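## Task

Make the calendar read 02 on its front face (the face showing the month name, turned toward the robot), both digits the right way up, with both cubes resting flat in the tray on their own; then open the gripper and pull away.

## Robot and tools

Robot: one arm with five joints and a two-finger parallel gripper. Joint 1 (waist) spins the arm about its base axis. Shoulder, elbow and wrist pitch bend it within one vertical plane through that axis, and wrist roll spins the gripper. So the fingers can only point inside the plane that contains the base axis and the hand; they can never aim sideways out of it. Joint ranges in rad: waist -6.283 to 6.283, shoulder -2.059 to 2.094, elbow -3.927 to 0.192, wrist pitch -1.693 to 3.142, wrist roll -6.283 to 6.283. Torque limits in N m: waist 45.5, shoulder 45.5, elbow 27.3, wrist pitch 18.2, wrist roll 18.2, counting any held weight. Reaching one trips a torque fault: the arm backs off slightly, freezes for 10 s and drops the rest of the call.

Frame: the scene frame has its origin on the table surface right under the arm base, +z up, +y to the left when facing along +x. The base can be slightly tilted. The reported hand position may be off, more so at long reach. Gripper axes: fingers point along gripper +z and open and close along gripper y. end_effector_position is the spot between the closed pads, about 2 cm short of the fingertips; closing pushes the tips roughly 10 mm further along +z.

The 8-number row used by all motion tools: x, y, z, qw, qx, qy, qz, opening. x, y, z is an absolute target position in metres and qw..qz an absolute orientation quaternion (w first), both in the scene frame; together they are a pose, not an offset. opening runs from -1 (closed) to +1 (fully open, 0.084 m) and is an absolute command.

execute_actions(actions): a list of actions run one after another. Each action is a list of 1 to 15 rows; each row lasts one control step of 1/30 s, and if fewer than 15 rows are given the last one is held for the remaining steps. An empty list just reports state and images. An action is rejected if its target lies more than 0.6 m from where the gripper is at that action's start, measured along any gripper axis. A malformed action, or a first action failing that check against the last reported state, rejects the whole call with no motion.

move(target, speed, blocking): target is one row as above (absolute pose plus opening). The gripper follows a straight line to it, rotating the short way round. speed is the path's top speed in m/s, 0.002 to 0.5, default 0.25; rotation is capped at twice that in rad/s. Paths last 0.5 to 10 s and are cut at 10 s. The path ignores obstacles, the hand can lag, drift or overshoot speed (notably with the arm near straight), and faster or deeper contact presses harder. With a tilted gripper, keeping orientation along a straight line often ends held or off_target. The opening is applied at the start. With blocking=false the result comes after 0.5 s while motion continues; poll with wait(0), and call wait or stop before sending rows or another move. The result adds a move: line giving the ending (done = settled near target; off_target, moving, held, fault etc.), limits used, and distance to target. held = a check blocked the final step; limits=paced = the sent pose was clipped; limits=held = some steps were blocked, after which the arm may surge well above speed.

wait(seconds): 0 to 10 s, holds the last command; returns early if a running move finishes. stop(): brakes a running move; it needs stopping distance, and the fingers keep moving. zoom_image(camera, region): camera is cam_head_left, cam_head_right or cam_wrist; region is [x0, y0, x1, y1] in image pixels from the top-left, at most 504 by 504. All three images are 896x504. finished_scene(scene): pass the current scene number to end it; irreversible, so only call it once the calendar is correct and stable.

Controller behaviour: each step the commanded pose is clipped to within 70 mm and 16 degrees of the measured pose, then damped inverse kinematics drives the joints toward it. After an action the arm only continues up to that last clipped pose, so long moves need follow-up commands; Hand target shows what it is heading to. Joints ramp to at most 3.14 rad/s over 0.16 s and arrive together. The elbow cannot fully straighten. A pose unreachable line means the clearance check (which treats the mount under the base as arm) altered or blocked the command.

Results: the state line gives end_effector_position (m), end_effector_quat_wxyz and linear/angular velocities, plus grip_measured on the opening scale. To hold something, command an opening clearly below grip_measured; the gap sets squeeze force (up to about 24 N per pad for objects up to about 6 cm). Fast closing can overshoot that force. Resending grip_measured still holds parts up to about 6 cm, weaker for wider ones. MOTOR HOT appears from 65 °C; at 80 °C an OVER-TEMPERATURE FAULT brakes the arm until it cools, so do not hold loads longer than needed. The robot keeps its last command while you compose replies.

What to avoid: knocking or dropping anything off the table (fails the task), slams, hard hits, strong pushes, slips and drops, and stops of any kind. Expect occasional brief tugs on held parts or pushes on loose ones. Lift each cube, rotate it so the needed digit faces the robot upright, place it flat in the tray, release, and retreat before ending the scene.

Each tool is called after "Request:" by a JSON object that holds its "fn" and its "kwargs".

## Session

Request:
{"fn": "execute_actions", "kwargs": {"actions": []}}

Scene clock: 0.00 s.
end_effector_position=(+0.2069, +0.3979, +0.3430) grip_measured=+1.00 end_effector_quat_wxyz=(-0.192, +0.592, +0.559, +0.548) end_effector_velocity=(-0.000, +0.000, +0.000) end_effector_angular_velocity=(+0.001, +0.000, +0.000)
Joint positions: [ 1.121 -0.449 -0.178 -0.604 -0.422  0.084]
Joint velocities: [ 0.001 -0.    -0.     0.     0.001  0.   ]
Motor temperatures (°C, as the motors report them): [27 31 29 34 33]
Hand target: +0.207, +0.398, +0.343; -0.192, +0.592, +0.559, +0.548

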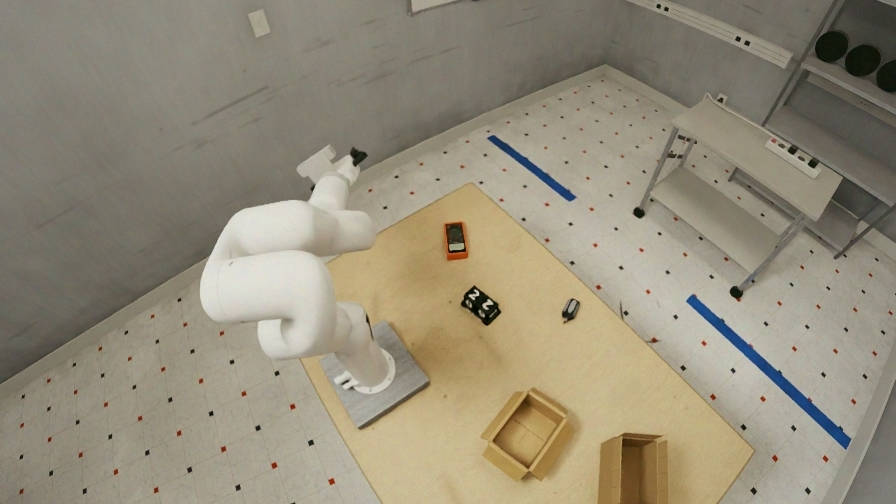

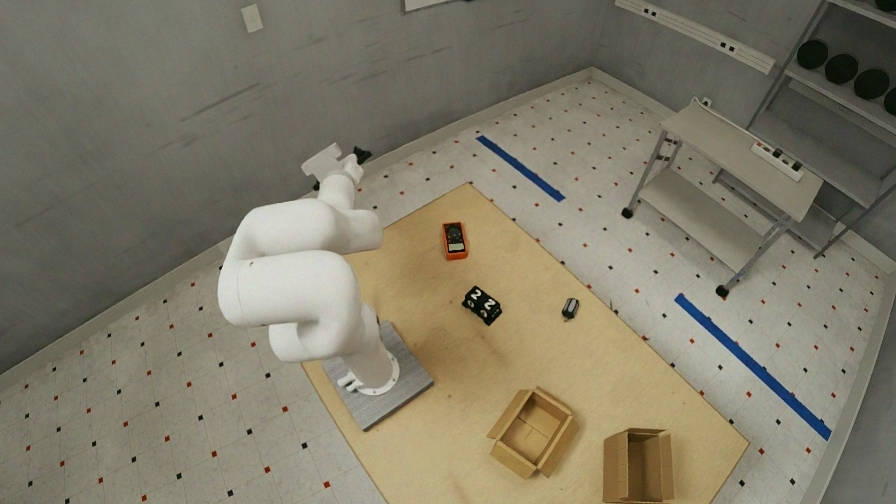

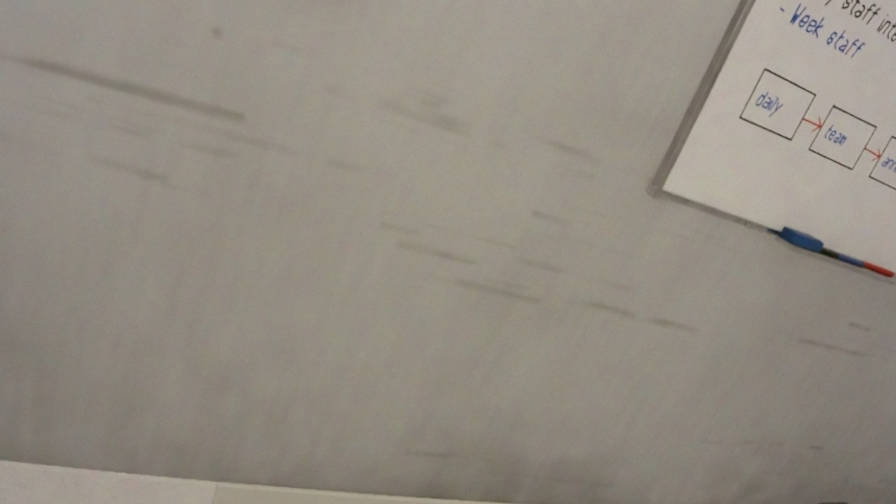

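Request:
{"fn": "move", "kwargs": {"target": [0.27,0,0.25,0,0.966,0,0.259,1]}}

Request:
{"fn": "zoom_image", "kwargs": {"camera": "cam_head_left", "region": [440,270,520,340]}}

Scene clock: 3.80 s.
end_effector_position=(+0.2685, +0.0001, +0.2502) grip_measured=+1.00 end_effector_quat_wxyz=(-0.005, +0.966, +0.002, +0.257) end_effector_velocity=(+0.001, -0.002, +0.000) end_effector_angular_velocity=(-0.002, +0.002, -0.005)
Joint positions: [ 0.035 -1.409 -0.019  0.908  0.001  0.084]
Joint velocities: [-0.007  0.009 -0.004 -0.003 -0.003 -0.   ]
Motor temperatures (°C, as the motors report them): [27 31 30 34 33]
Hand target: +0.269, -0.000, +0.250; -0.005, +0.966, +0.001, +0.257
Off the commanded pose: 0.001 m, 1 deg.
move: done

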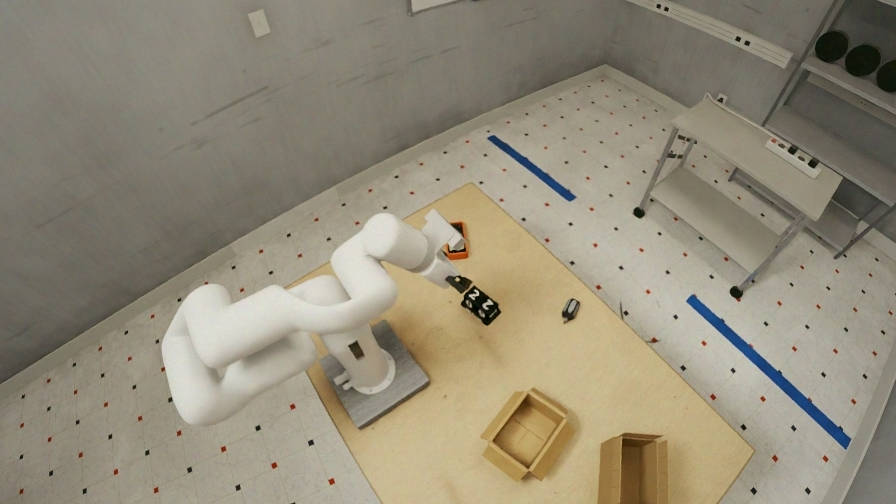

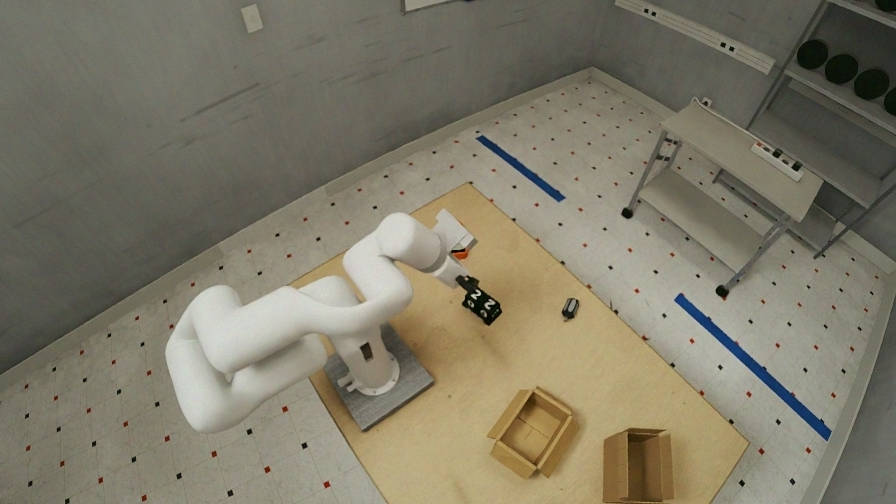

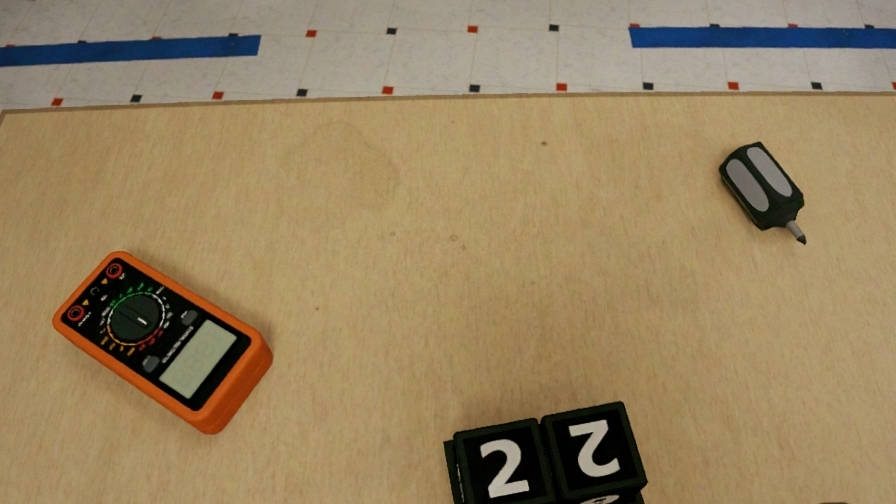

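Region (440, 270, 520, 340) of cam_head_left's 896x504 image, scaled by 6.300, with more detail than that image has; it fills the top 441 rows of this view, and the rest is white.

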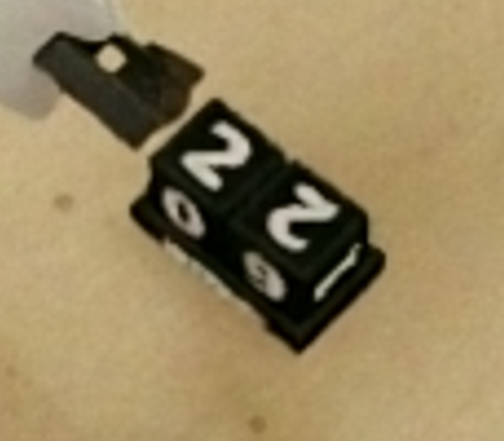

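Request:
{"fn": "move", "kwargs": {"target": [0.3,-0.04,0.25,0,1,0,0,1]}}

Request:
{"fn": "move", "kwargs": {"target": [0.3,-0.04,0.15,0,1,0,0,1]}}

Scene clock: 5.47 s.
end_effector_position=(+0.2995, -0.0399, +0.2504) grip_measured=+1.00 end_effector_quat_wxyz=(-0.004, +1.000, +0.000, +0.001) end_effector_velocity=(+0.000, -0.001, +0.000) end_effector_angular_velocity=(+0.001, +0.010, +0.001)
Joint positions: [-0.098 -0.61  -0.55   1.159 -0.127  0.084]
Joint velocities: [-0.002  0.012 -0.01   0.008 -0.003  0.   ]
Motor temperatures (°C, as the motors report them): [27 31 30 34 33]
Hand target: +0.300, -0.040, +0.250; -0.004, +1.000, +0.000, +0.000
Off the commanded pose: 0.001 m, 0 deg.
move: done

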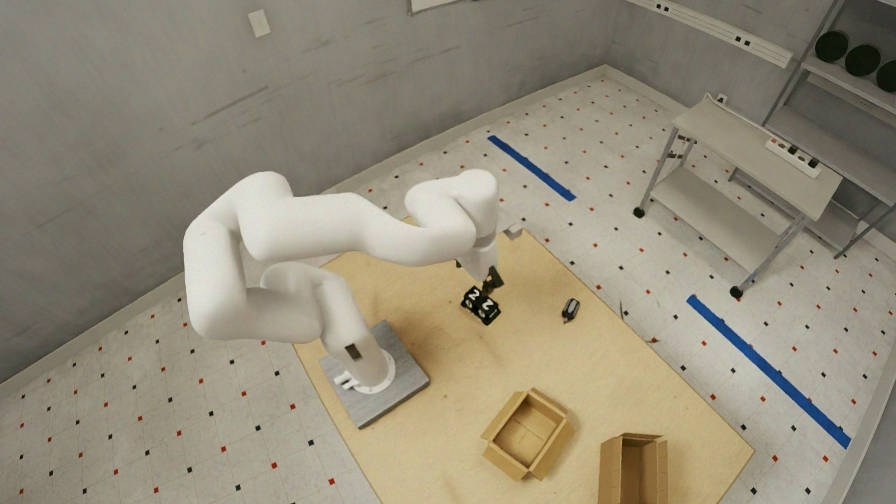

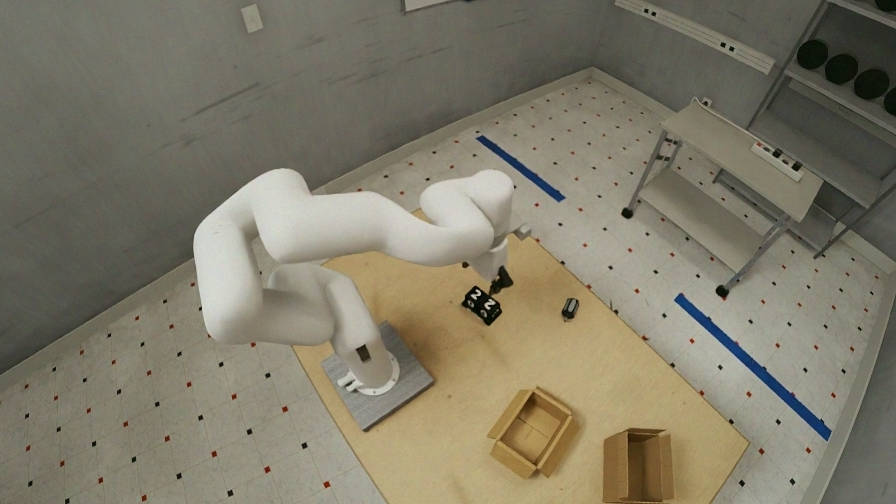

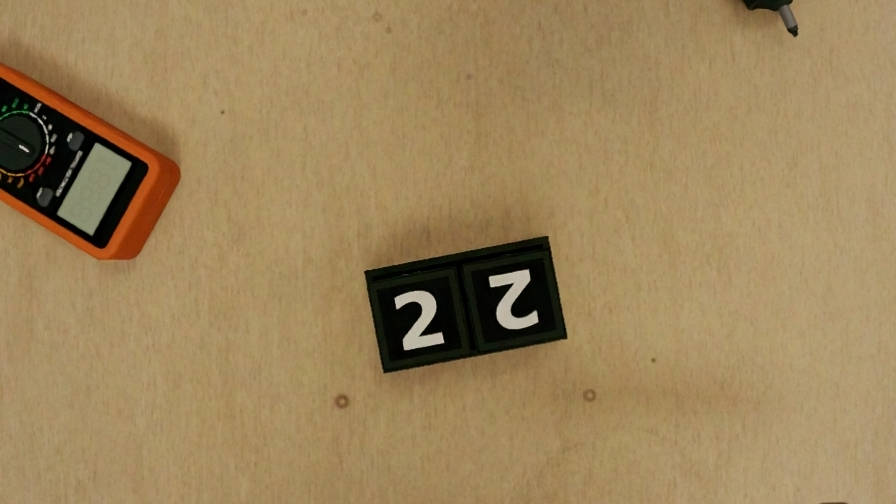

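Scene clock: 6.43 s.
end_effector_position=(+0.3001, -0.0400, +0.1505) grip_measured=+1.00 end_effector_quat_wxyz=(-0.004, +1.000, +0.000, +0.001) end_effector_velocity=(-0.001, +0.000, -0.003) end_effector_angular_velocity=(+0.001, +0.004, +0.000)
Joint positions: [-0.101 -0.444 -0.36   0.803 -0.129  0.084]
Joint velocities: [-0.     0.009  0.003 -0.007 -0.    -0.   ]
Motor temperatures (°C, as the motors report them): [27 31 30 34 33]
Hand target: +0.300, -0.040, +0.150; -0.004, +1.000, +0.000, +0.001
Off the commanded pose: 0.001 m, 0 deg.
move: done

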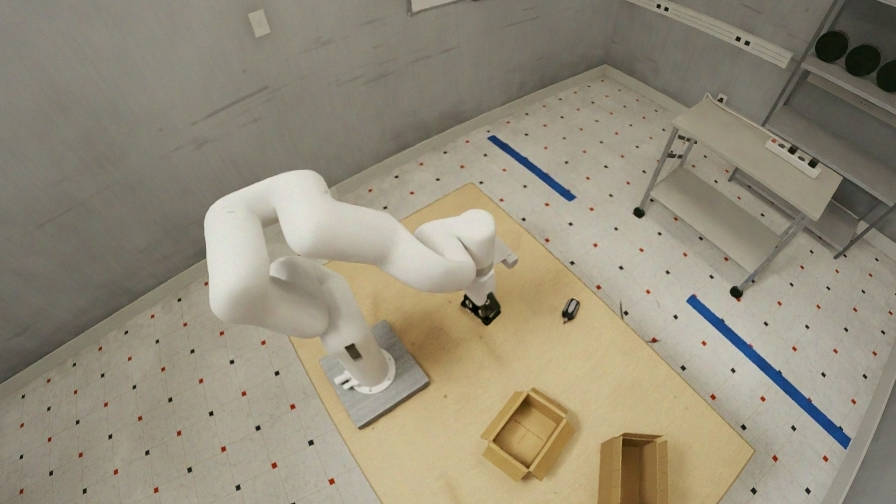

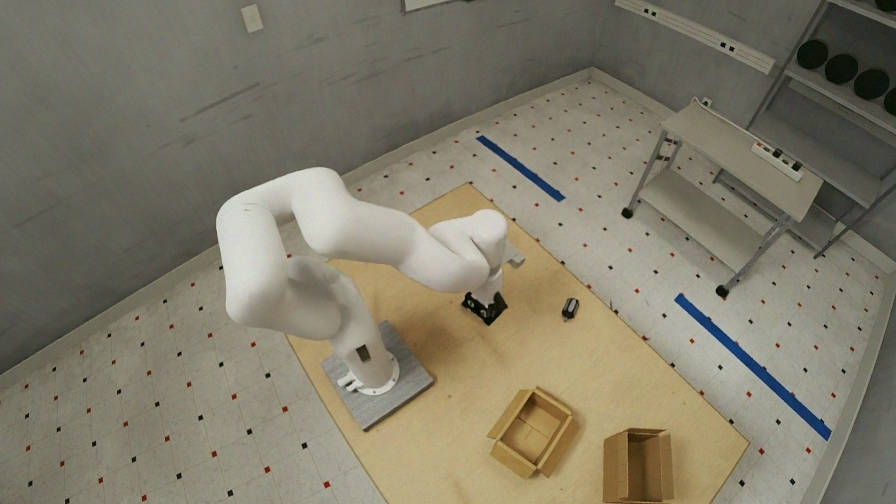

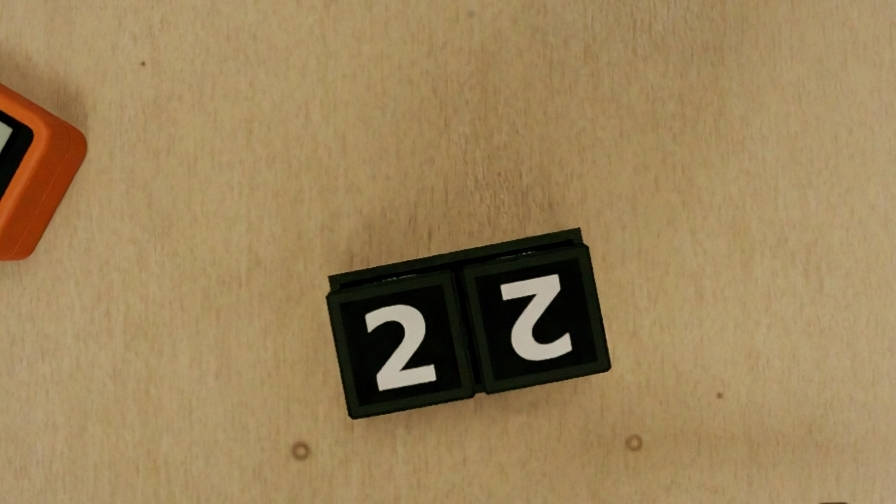

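Request:
{"fn": "move", "kwargs": {"target": [0.35,-0.12,0.15,0,0.636,0.772,0,1], "speed": 0.4}}

Scene clock: 9.33 s.
end_effector_position=(+0.3498, -0.1199, +0.1500) grip_measured=+1.00 end_effector_quat_wxyz=(-0.002, +0.636, +0.772, +0.004) end_effector_velocity=(+0.000, -0.001, +0.000) end_effector_angular_velocity=(-0.000, -0.001, +0.007)
Joint positions: [-0.3   -0.191 -0.582  0.77  -2.09   0.084]
Joint velocities: [-0.001  0.001 -0.001 -0.001 -0.008 -0.   ]
Motor temperatures (°C, as the motors report them): [27 31 30 34 33]
Hand target: +0.350, -0.120, +0.150; -0.002, +0.636, +0.772, +0.004
Off the commanded pose: 0.000 m, 0 deg.
move: done

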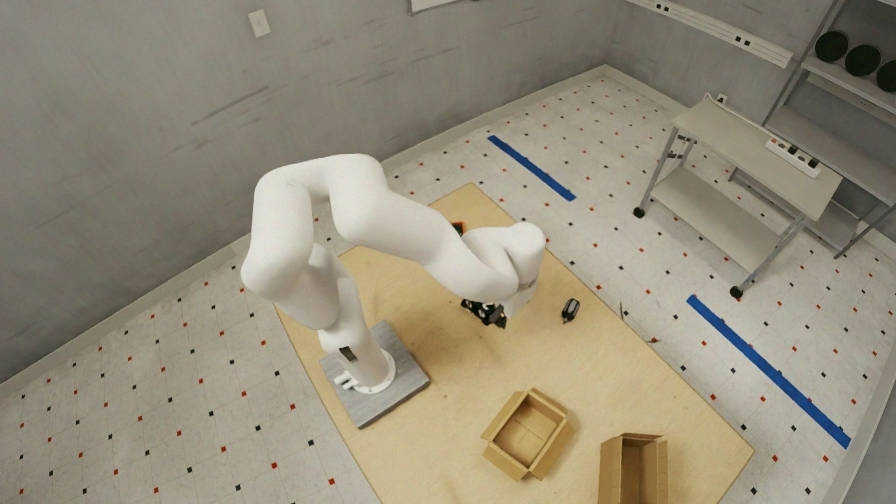

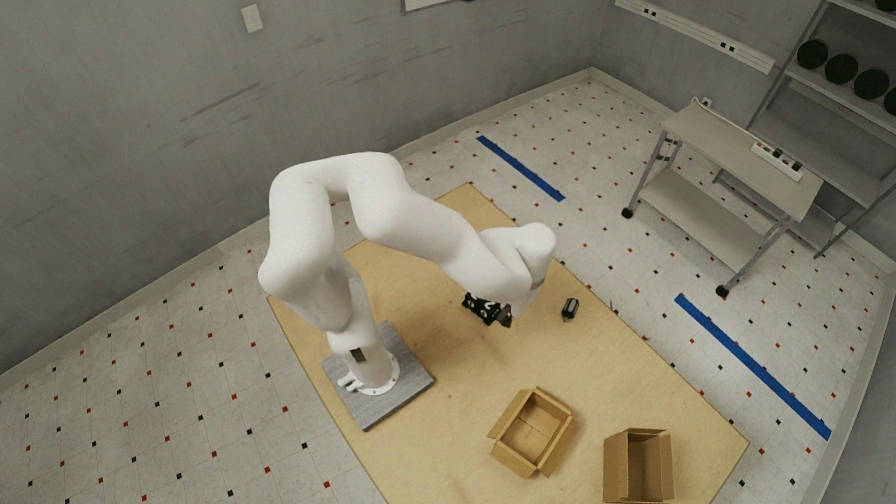

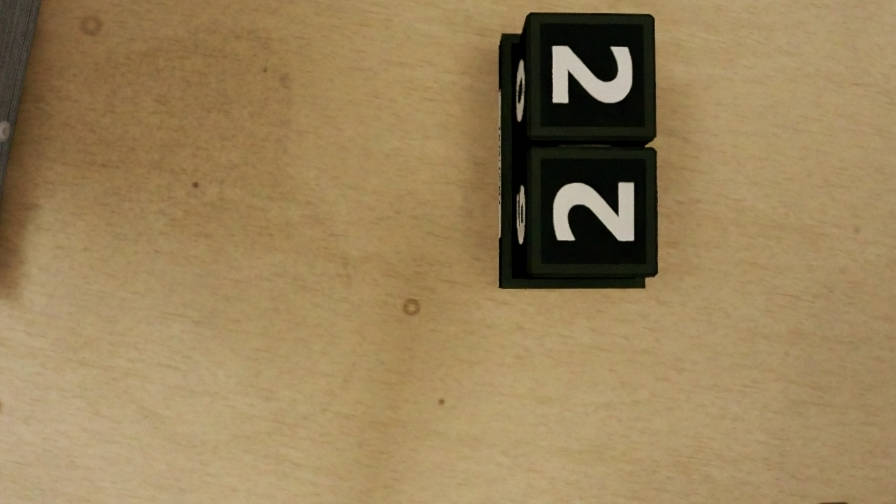

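Request:
{"fn": "move", "kwargs": {"target": [0.349,-0.036,0.1,0,0.636,0.772,0,0.6]}}

Request:
{"fn": "move", "kwargs": {"target": [0.349,-0.036,0.05,0,0.636,0.772,0,0.6], "speed": 0.08}}

Request:
{"fn": "move", "kwargs": {"target": [0.349,-0.036,0.05,0,0.636,0.772,0,-0.5]}}

Request:
{"fn": "move", "kwargs": {"target": [0.349,-0.036,0.14,0,0.636,0.772,0,-0.5], "speed": 0.1}}

Request:
{"fn": "move", "kwargs": {"target": [0.255,0.255,0.12,0,0.924,-0.383,0,-0.5], "speed": 0.4}}

Request:
{"fn": "move", "kwargs": {"target": [0.255,0.255,0.04,0,0.924,-0.383,0,-0.5], "speed": 0.08}}

Request:
{"fn": "zoom_image", "kwargs": {"camera": "cam_head_left", "region": [360,200,520,340]}}

Scene clock: 10.73 s.
end_effector_position=(+0.3493, -0.0365, +0.1003) grip_measured=+0.59 end_effector_quat_wxyz=(-0.002, +0.636, +0.772, +0.004) end_effector_velocity=(-0.001, +0.002, -0.002) end_effector_angular_velocity=(+0.000, +0.004, +0.001)
Joint positions: [-0.075 -0.118 -0.474  0.592 -1.866  0.069]
Joint velocities: [ 0.006  0.005  0.002 -0.003  0.005  0.   ]
Motor temperatures (°C, as the motors report them): [27 31 30 34 33]
Hand target: +0.349, -0.036, +0.100; -0.002, +0.636, +0.772, +0.004
Off the commanded pose: 0.001 m, 0 deg.
move: done

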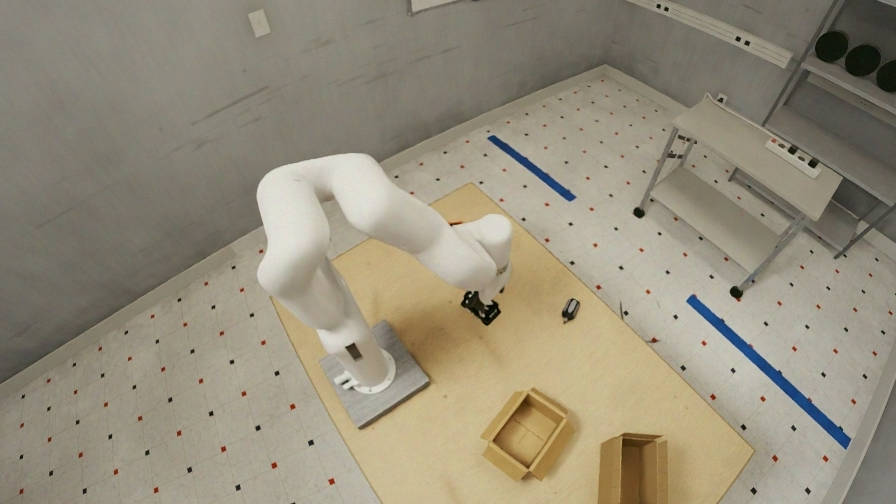

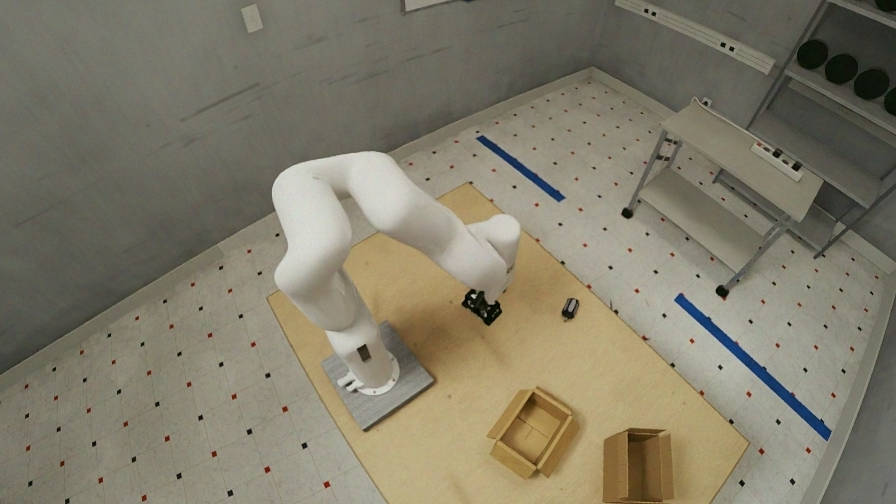

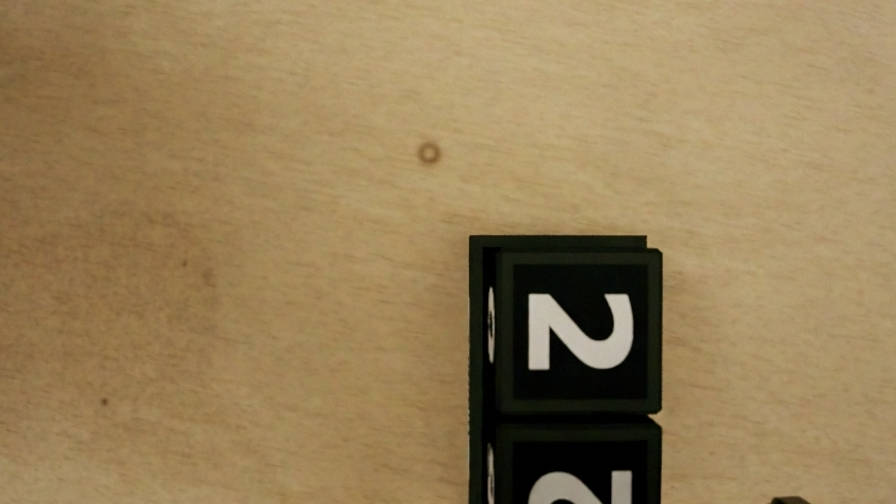

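Scene clock: 11.73 s.
end_effector_position=(+0.3492, -0.0360, +0.0504) grip_measured=+0.59 end_effector_quat_wxyz=(-0.002, +0.636, +0.772, +0.004) end_effector_velocity=(-0.000, -0.000, -0.002) end_effector_angular_velocity=(+0.000, +0.001, -0.003)
Joint positions: [-0.075  0.05  -0.459  0.408 -1.866  0.069]
Joint velocities: [-0.002  0.007  0.    -0.006  0.001  0.   ]
Motor temperatures (°C, as the motors report them): [27 31 30 34 33]
Hand target: +0.349, -0.036, +0.050; -0.002, +0.636, +0.772, +0.004
Off the commanded pose: 0.000 m, 0 deg.
move: done

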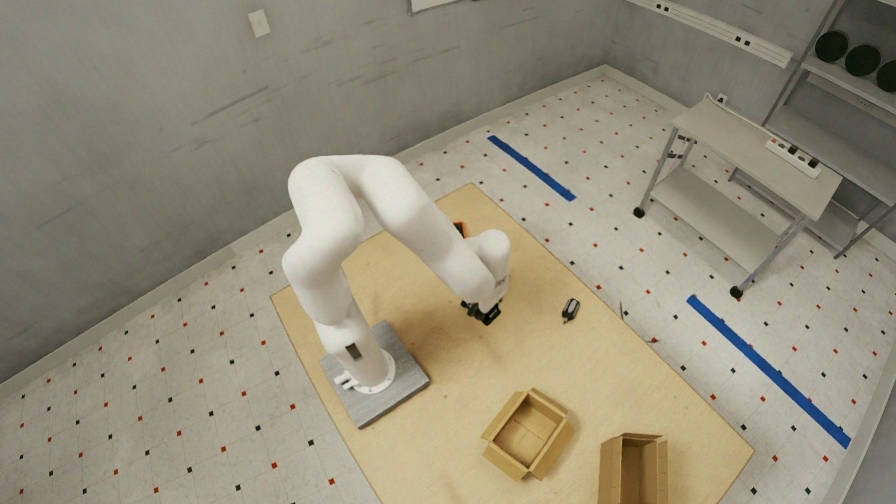

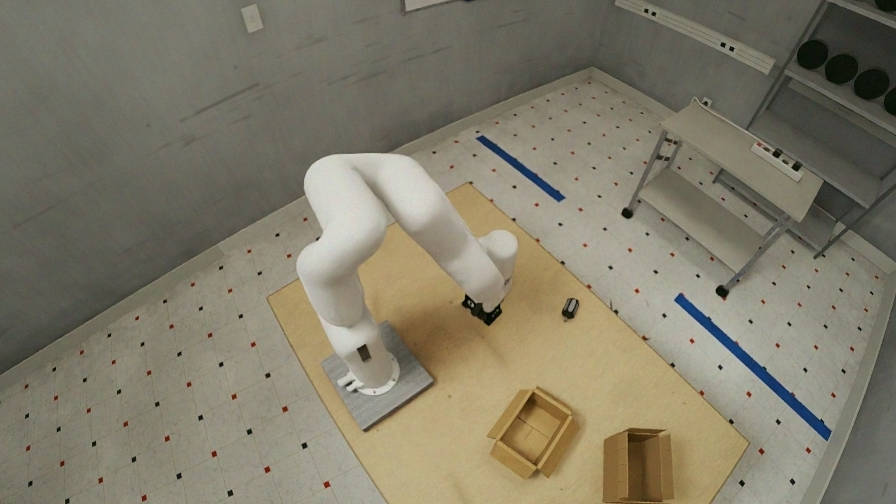

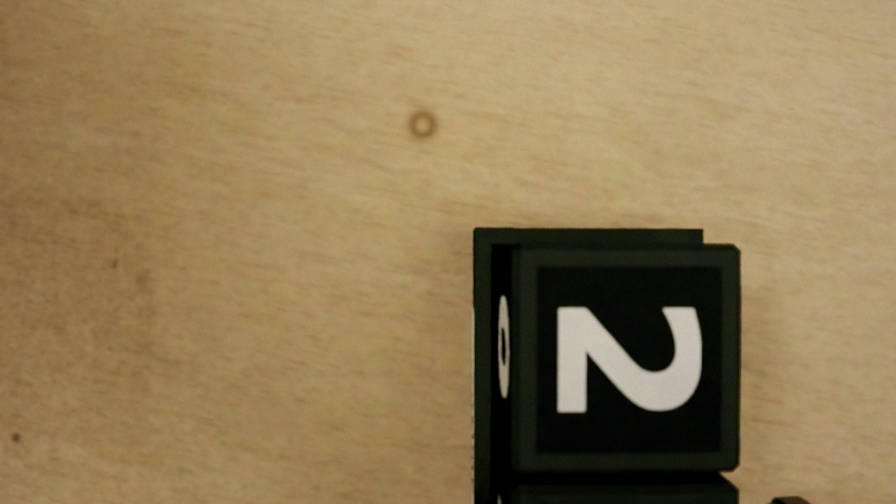

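Scene clock: 12.43 s.
end_effector_position=(+0.3493, -0.0360, +0.0503) grip_measured=+0.00 end_effector_quat_wxyz=(-0.002, +0.636, +0.772, +0.004) end_effector_velocity=(-0.000, -0.000, -0.000) end_effector_angular_velocity=(+0.000, +0.000, +0.001)
Joint positions: [-0.075  0.051 -0.459  0.408 -1.866  0.044]
Joint velocities: [-0.     0.001 -0.    -0.001 -0.001  0.   ]
Motor temperatures (°C, as the motors report them): [27 31 30 34 33]
Hand target: +0.349, -0.036, +0.050; -0.002, +0.636, +0.772, +0.004
Off the commanded pose: 0.000 m, 0 deg.
move: done

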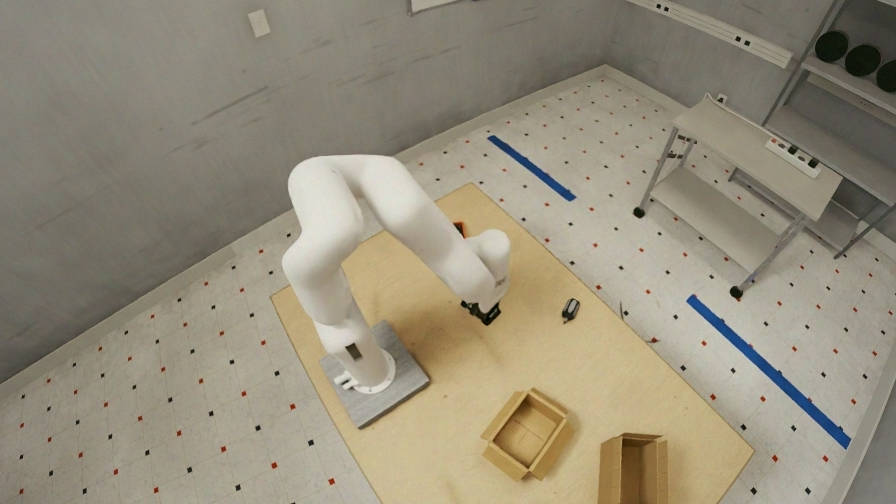

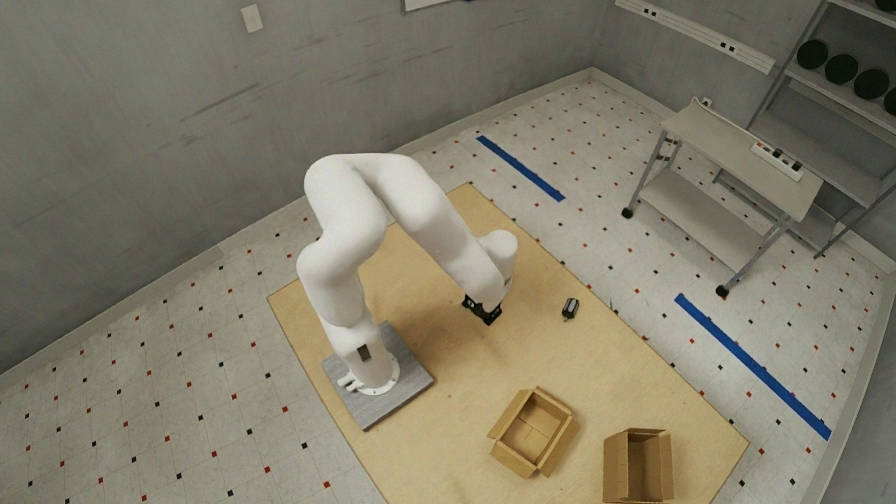

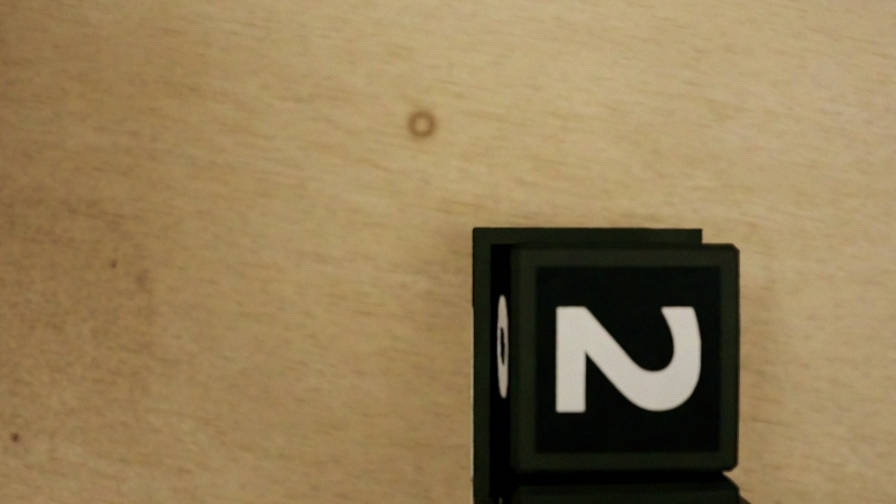

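Scene clock: 13.73 s.
end_effector_position=(+0.3488, -0.0360, +0.1395) grip_measured=+0.00 end_effector_quat_wxyz=(-0.003, +0.636, +0.772, +0.003) end_effector_velocity=(+0.001, +0.000, +0.003) end_effector_angular_velocity=(-0.000, -0.001, +0.002)
Joint positions: [-0.072 -0.228 -0.507  0.736 -1.864  0.044]
Joint velocities: [ 0.001 -0.006 -0.004  0.008 -0.001  0.   ]
Motor temperatures (°C, as the motors report them): [27 31 30 34 33]
Hand target: +0.349, -0.036, +0.140; -0.002, +0.636, +0.772, +0.004
Off the commanded pose: 0.001 m, 0 deg.
move: done

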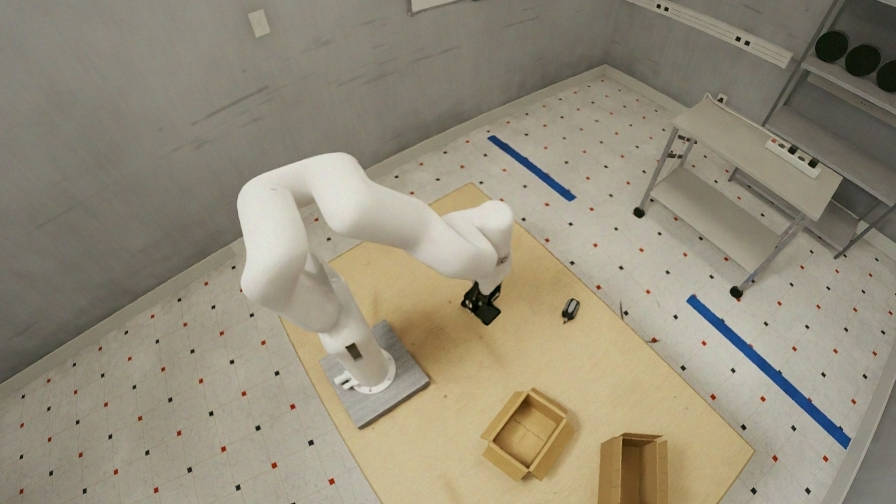

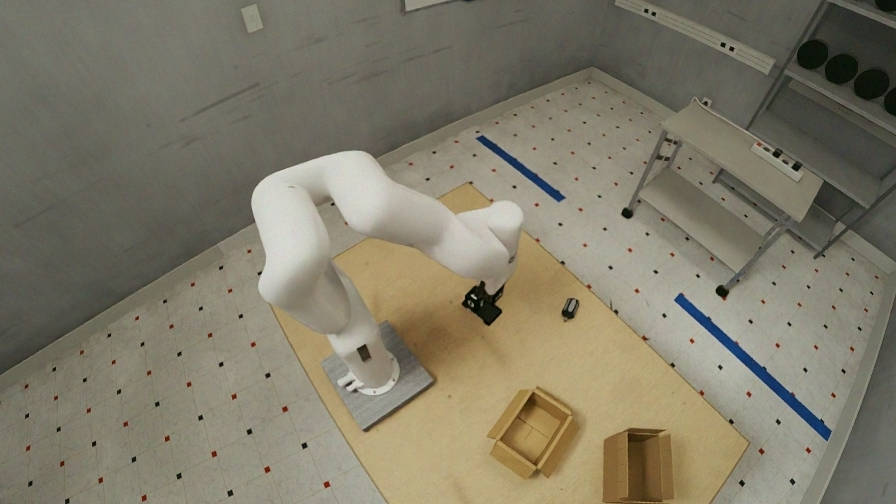

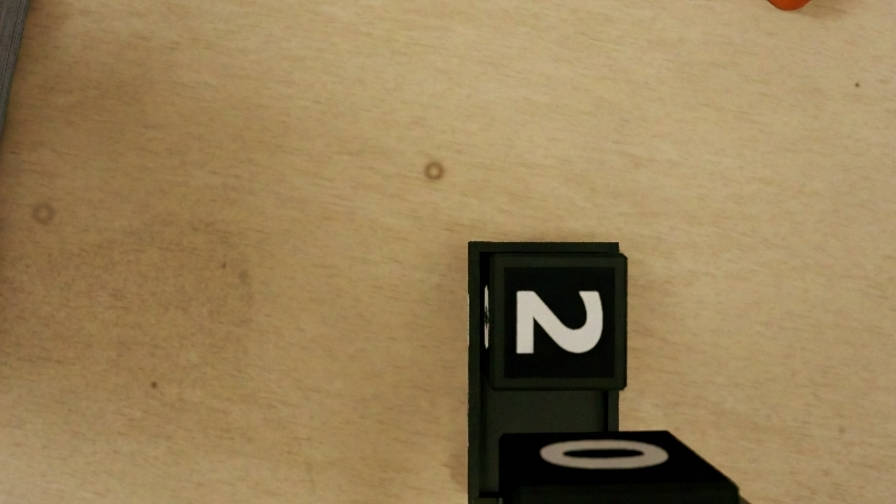

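Scene clock: 17.47 s.
end_effector_position=(+0.2561, +0.2543, +0.1200) grip_measured=+0.00 end_effector_quat_wxyz=(-0.001, +0.924, -0.383, -0.003) end_effector_velocity=(-0.000, +0.001, -0.000) end_effector_angular_velocity=(-0.000, +0.000, -0.010)
Joint positions: [ 0.811 -0.13  -0.53   0.667  1.568  0.044]
Joint velocities: [ 0.002  0.002 -0.002 -0.     0.012 -0.   ]
Motor temperatures (°C, as the motors report them): [27 31 30 34 33]
Hand target: +0.256, +0.254, +0.120; -0.001, +0.924, -0.383, -0.003
Off the commanded pose: 0.001 m, 0 deg.
move: done

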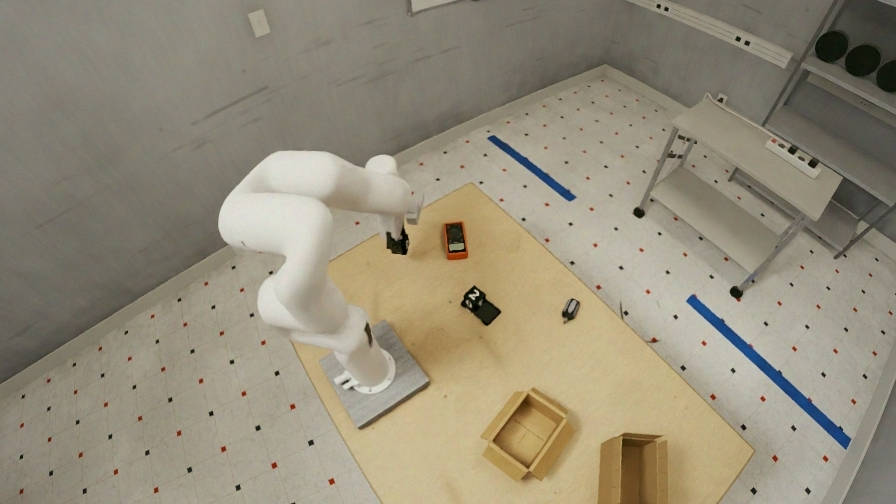

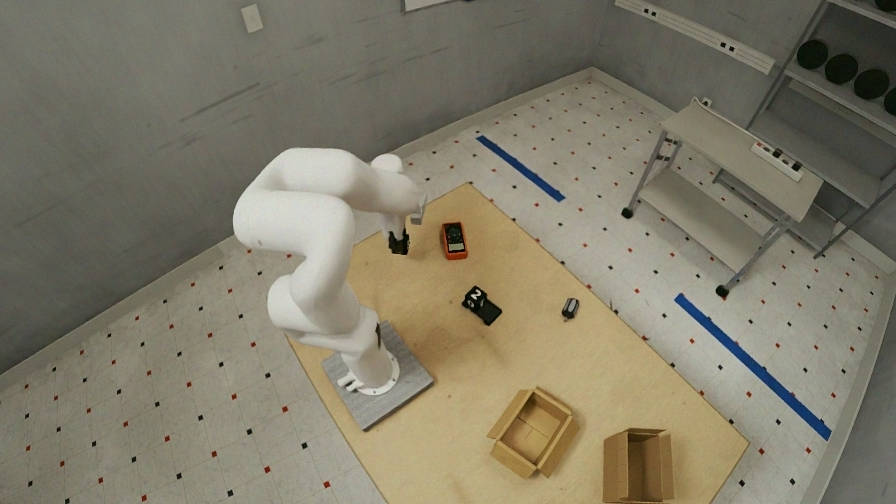

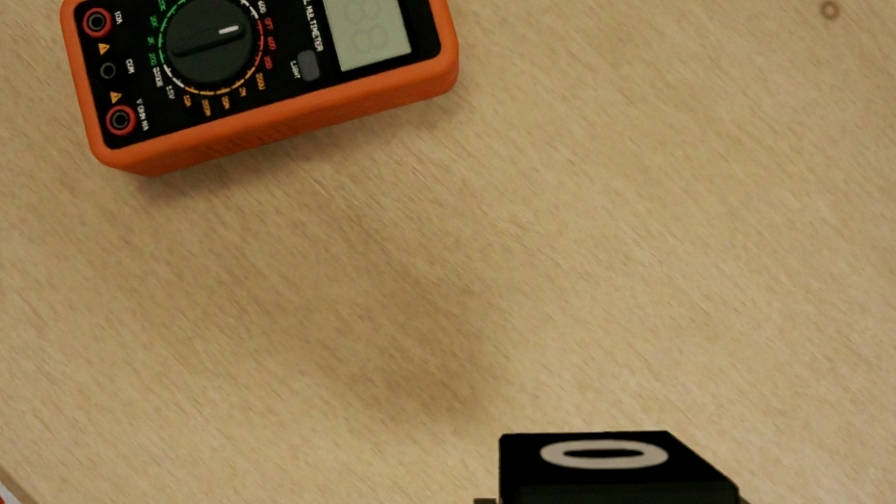

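Scene clock: 18.83 s.
end_effector_position=(+0.2553, +0.2553, +0.0407) grip_measured=+0.00 end_effector_quat_wxyz=(-0.002, +0.924, -0.383, -0.002) end_effector_velocity=(+0.000, +0.001, -0.001) end_effector_angular_velocity=(+0.002, -0.002, +0.000)
Joint positions: [ 0.813  0.122 -0.501  0.384  1.571  0.044]
Joint velocities: [ 0.001  0.003  0.    -0.006  0.001  0.   ]
Motor temperatures (°C, as the motors report them): [27 31 30 34 33]
Hand target: +0.255, +0.255, +0.040; -0.001, +0.924, -0.383, -0.002
Off the commanded pose: 0.001 m, 0 deg.
move: done

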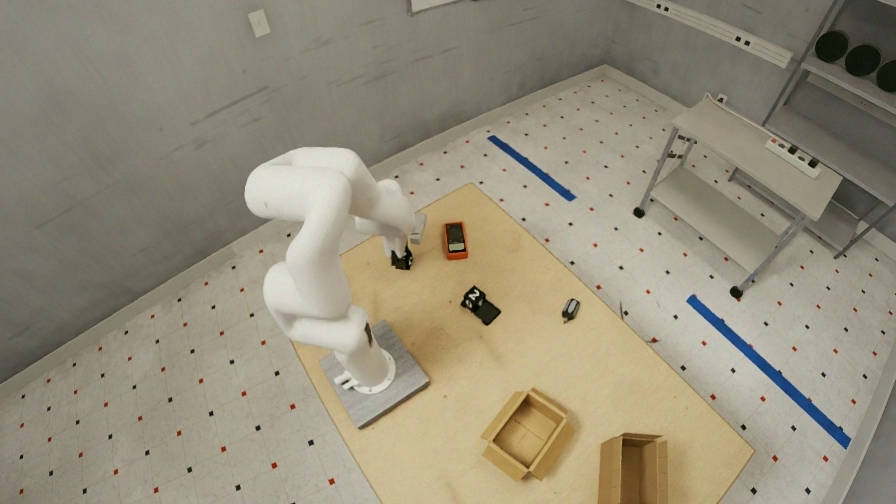

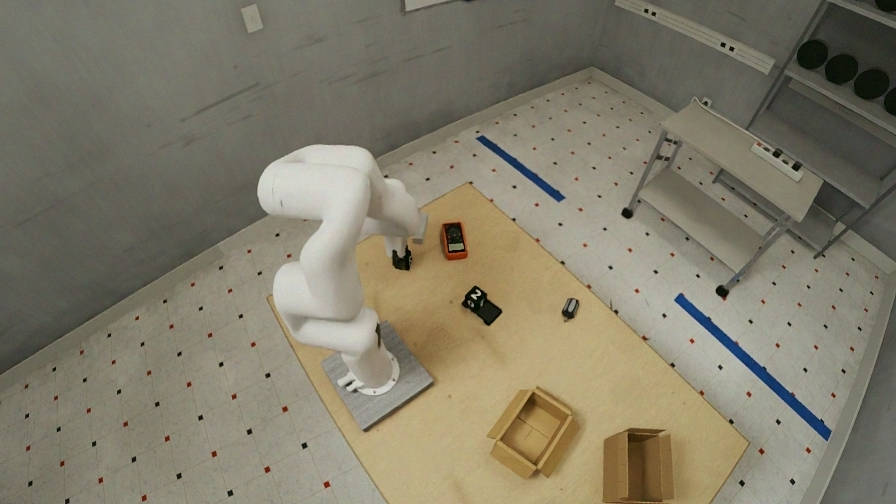

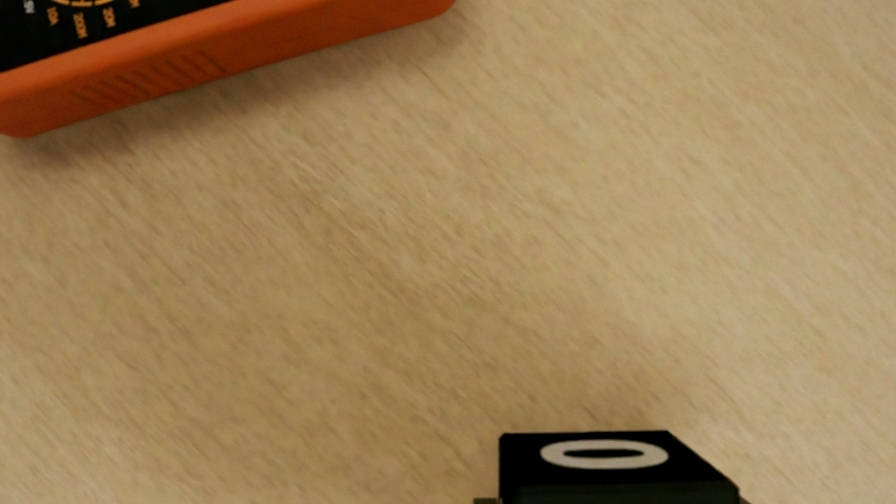

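Region (360, 200, 520, 340) of cam_head_left's 896x504 image, scaled by 3.150, with more detail than that image has; it fills the top 441 rows of this view, and the rest is white.

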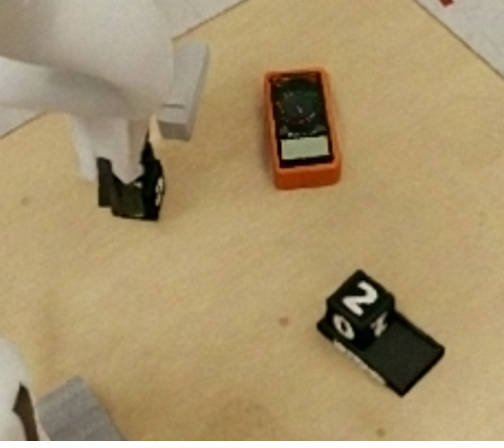

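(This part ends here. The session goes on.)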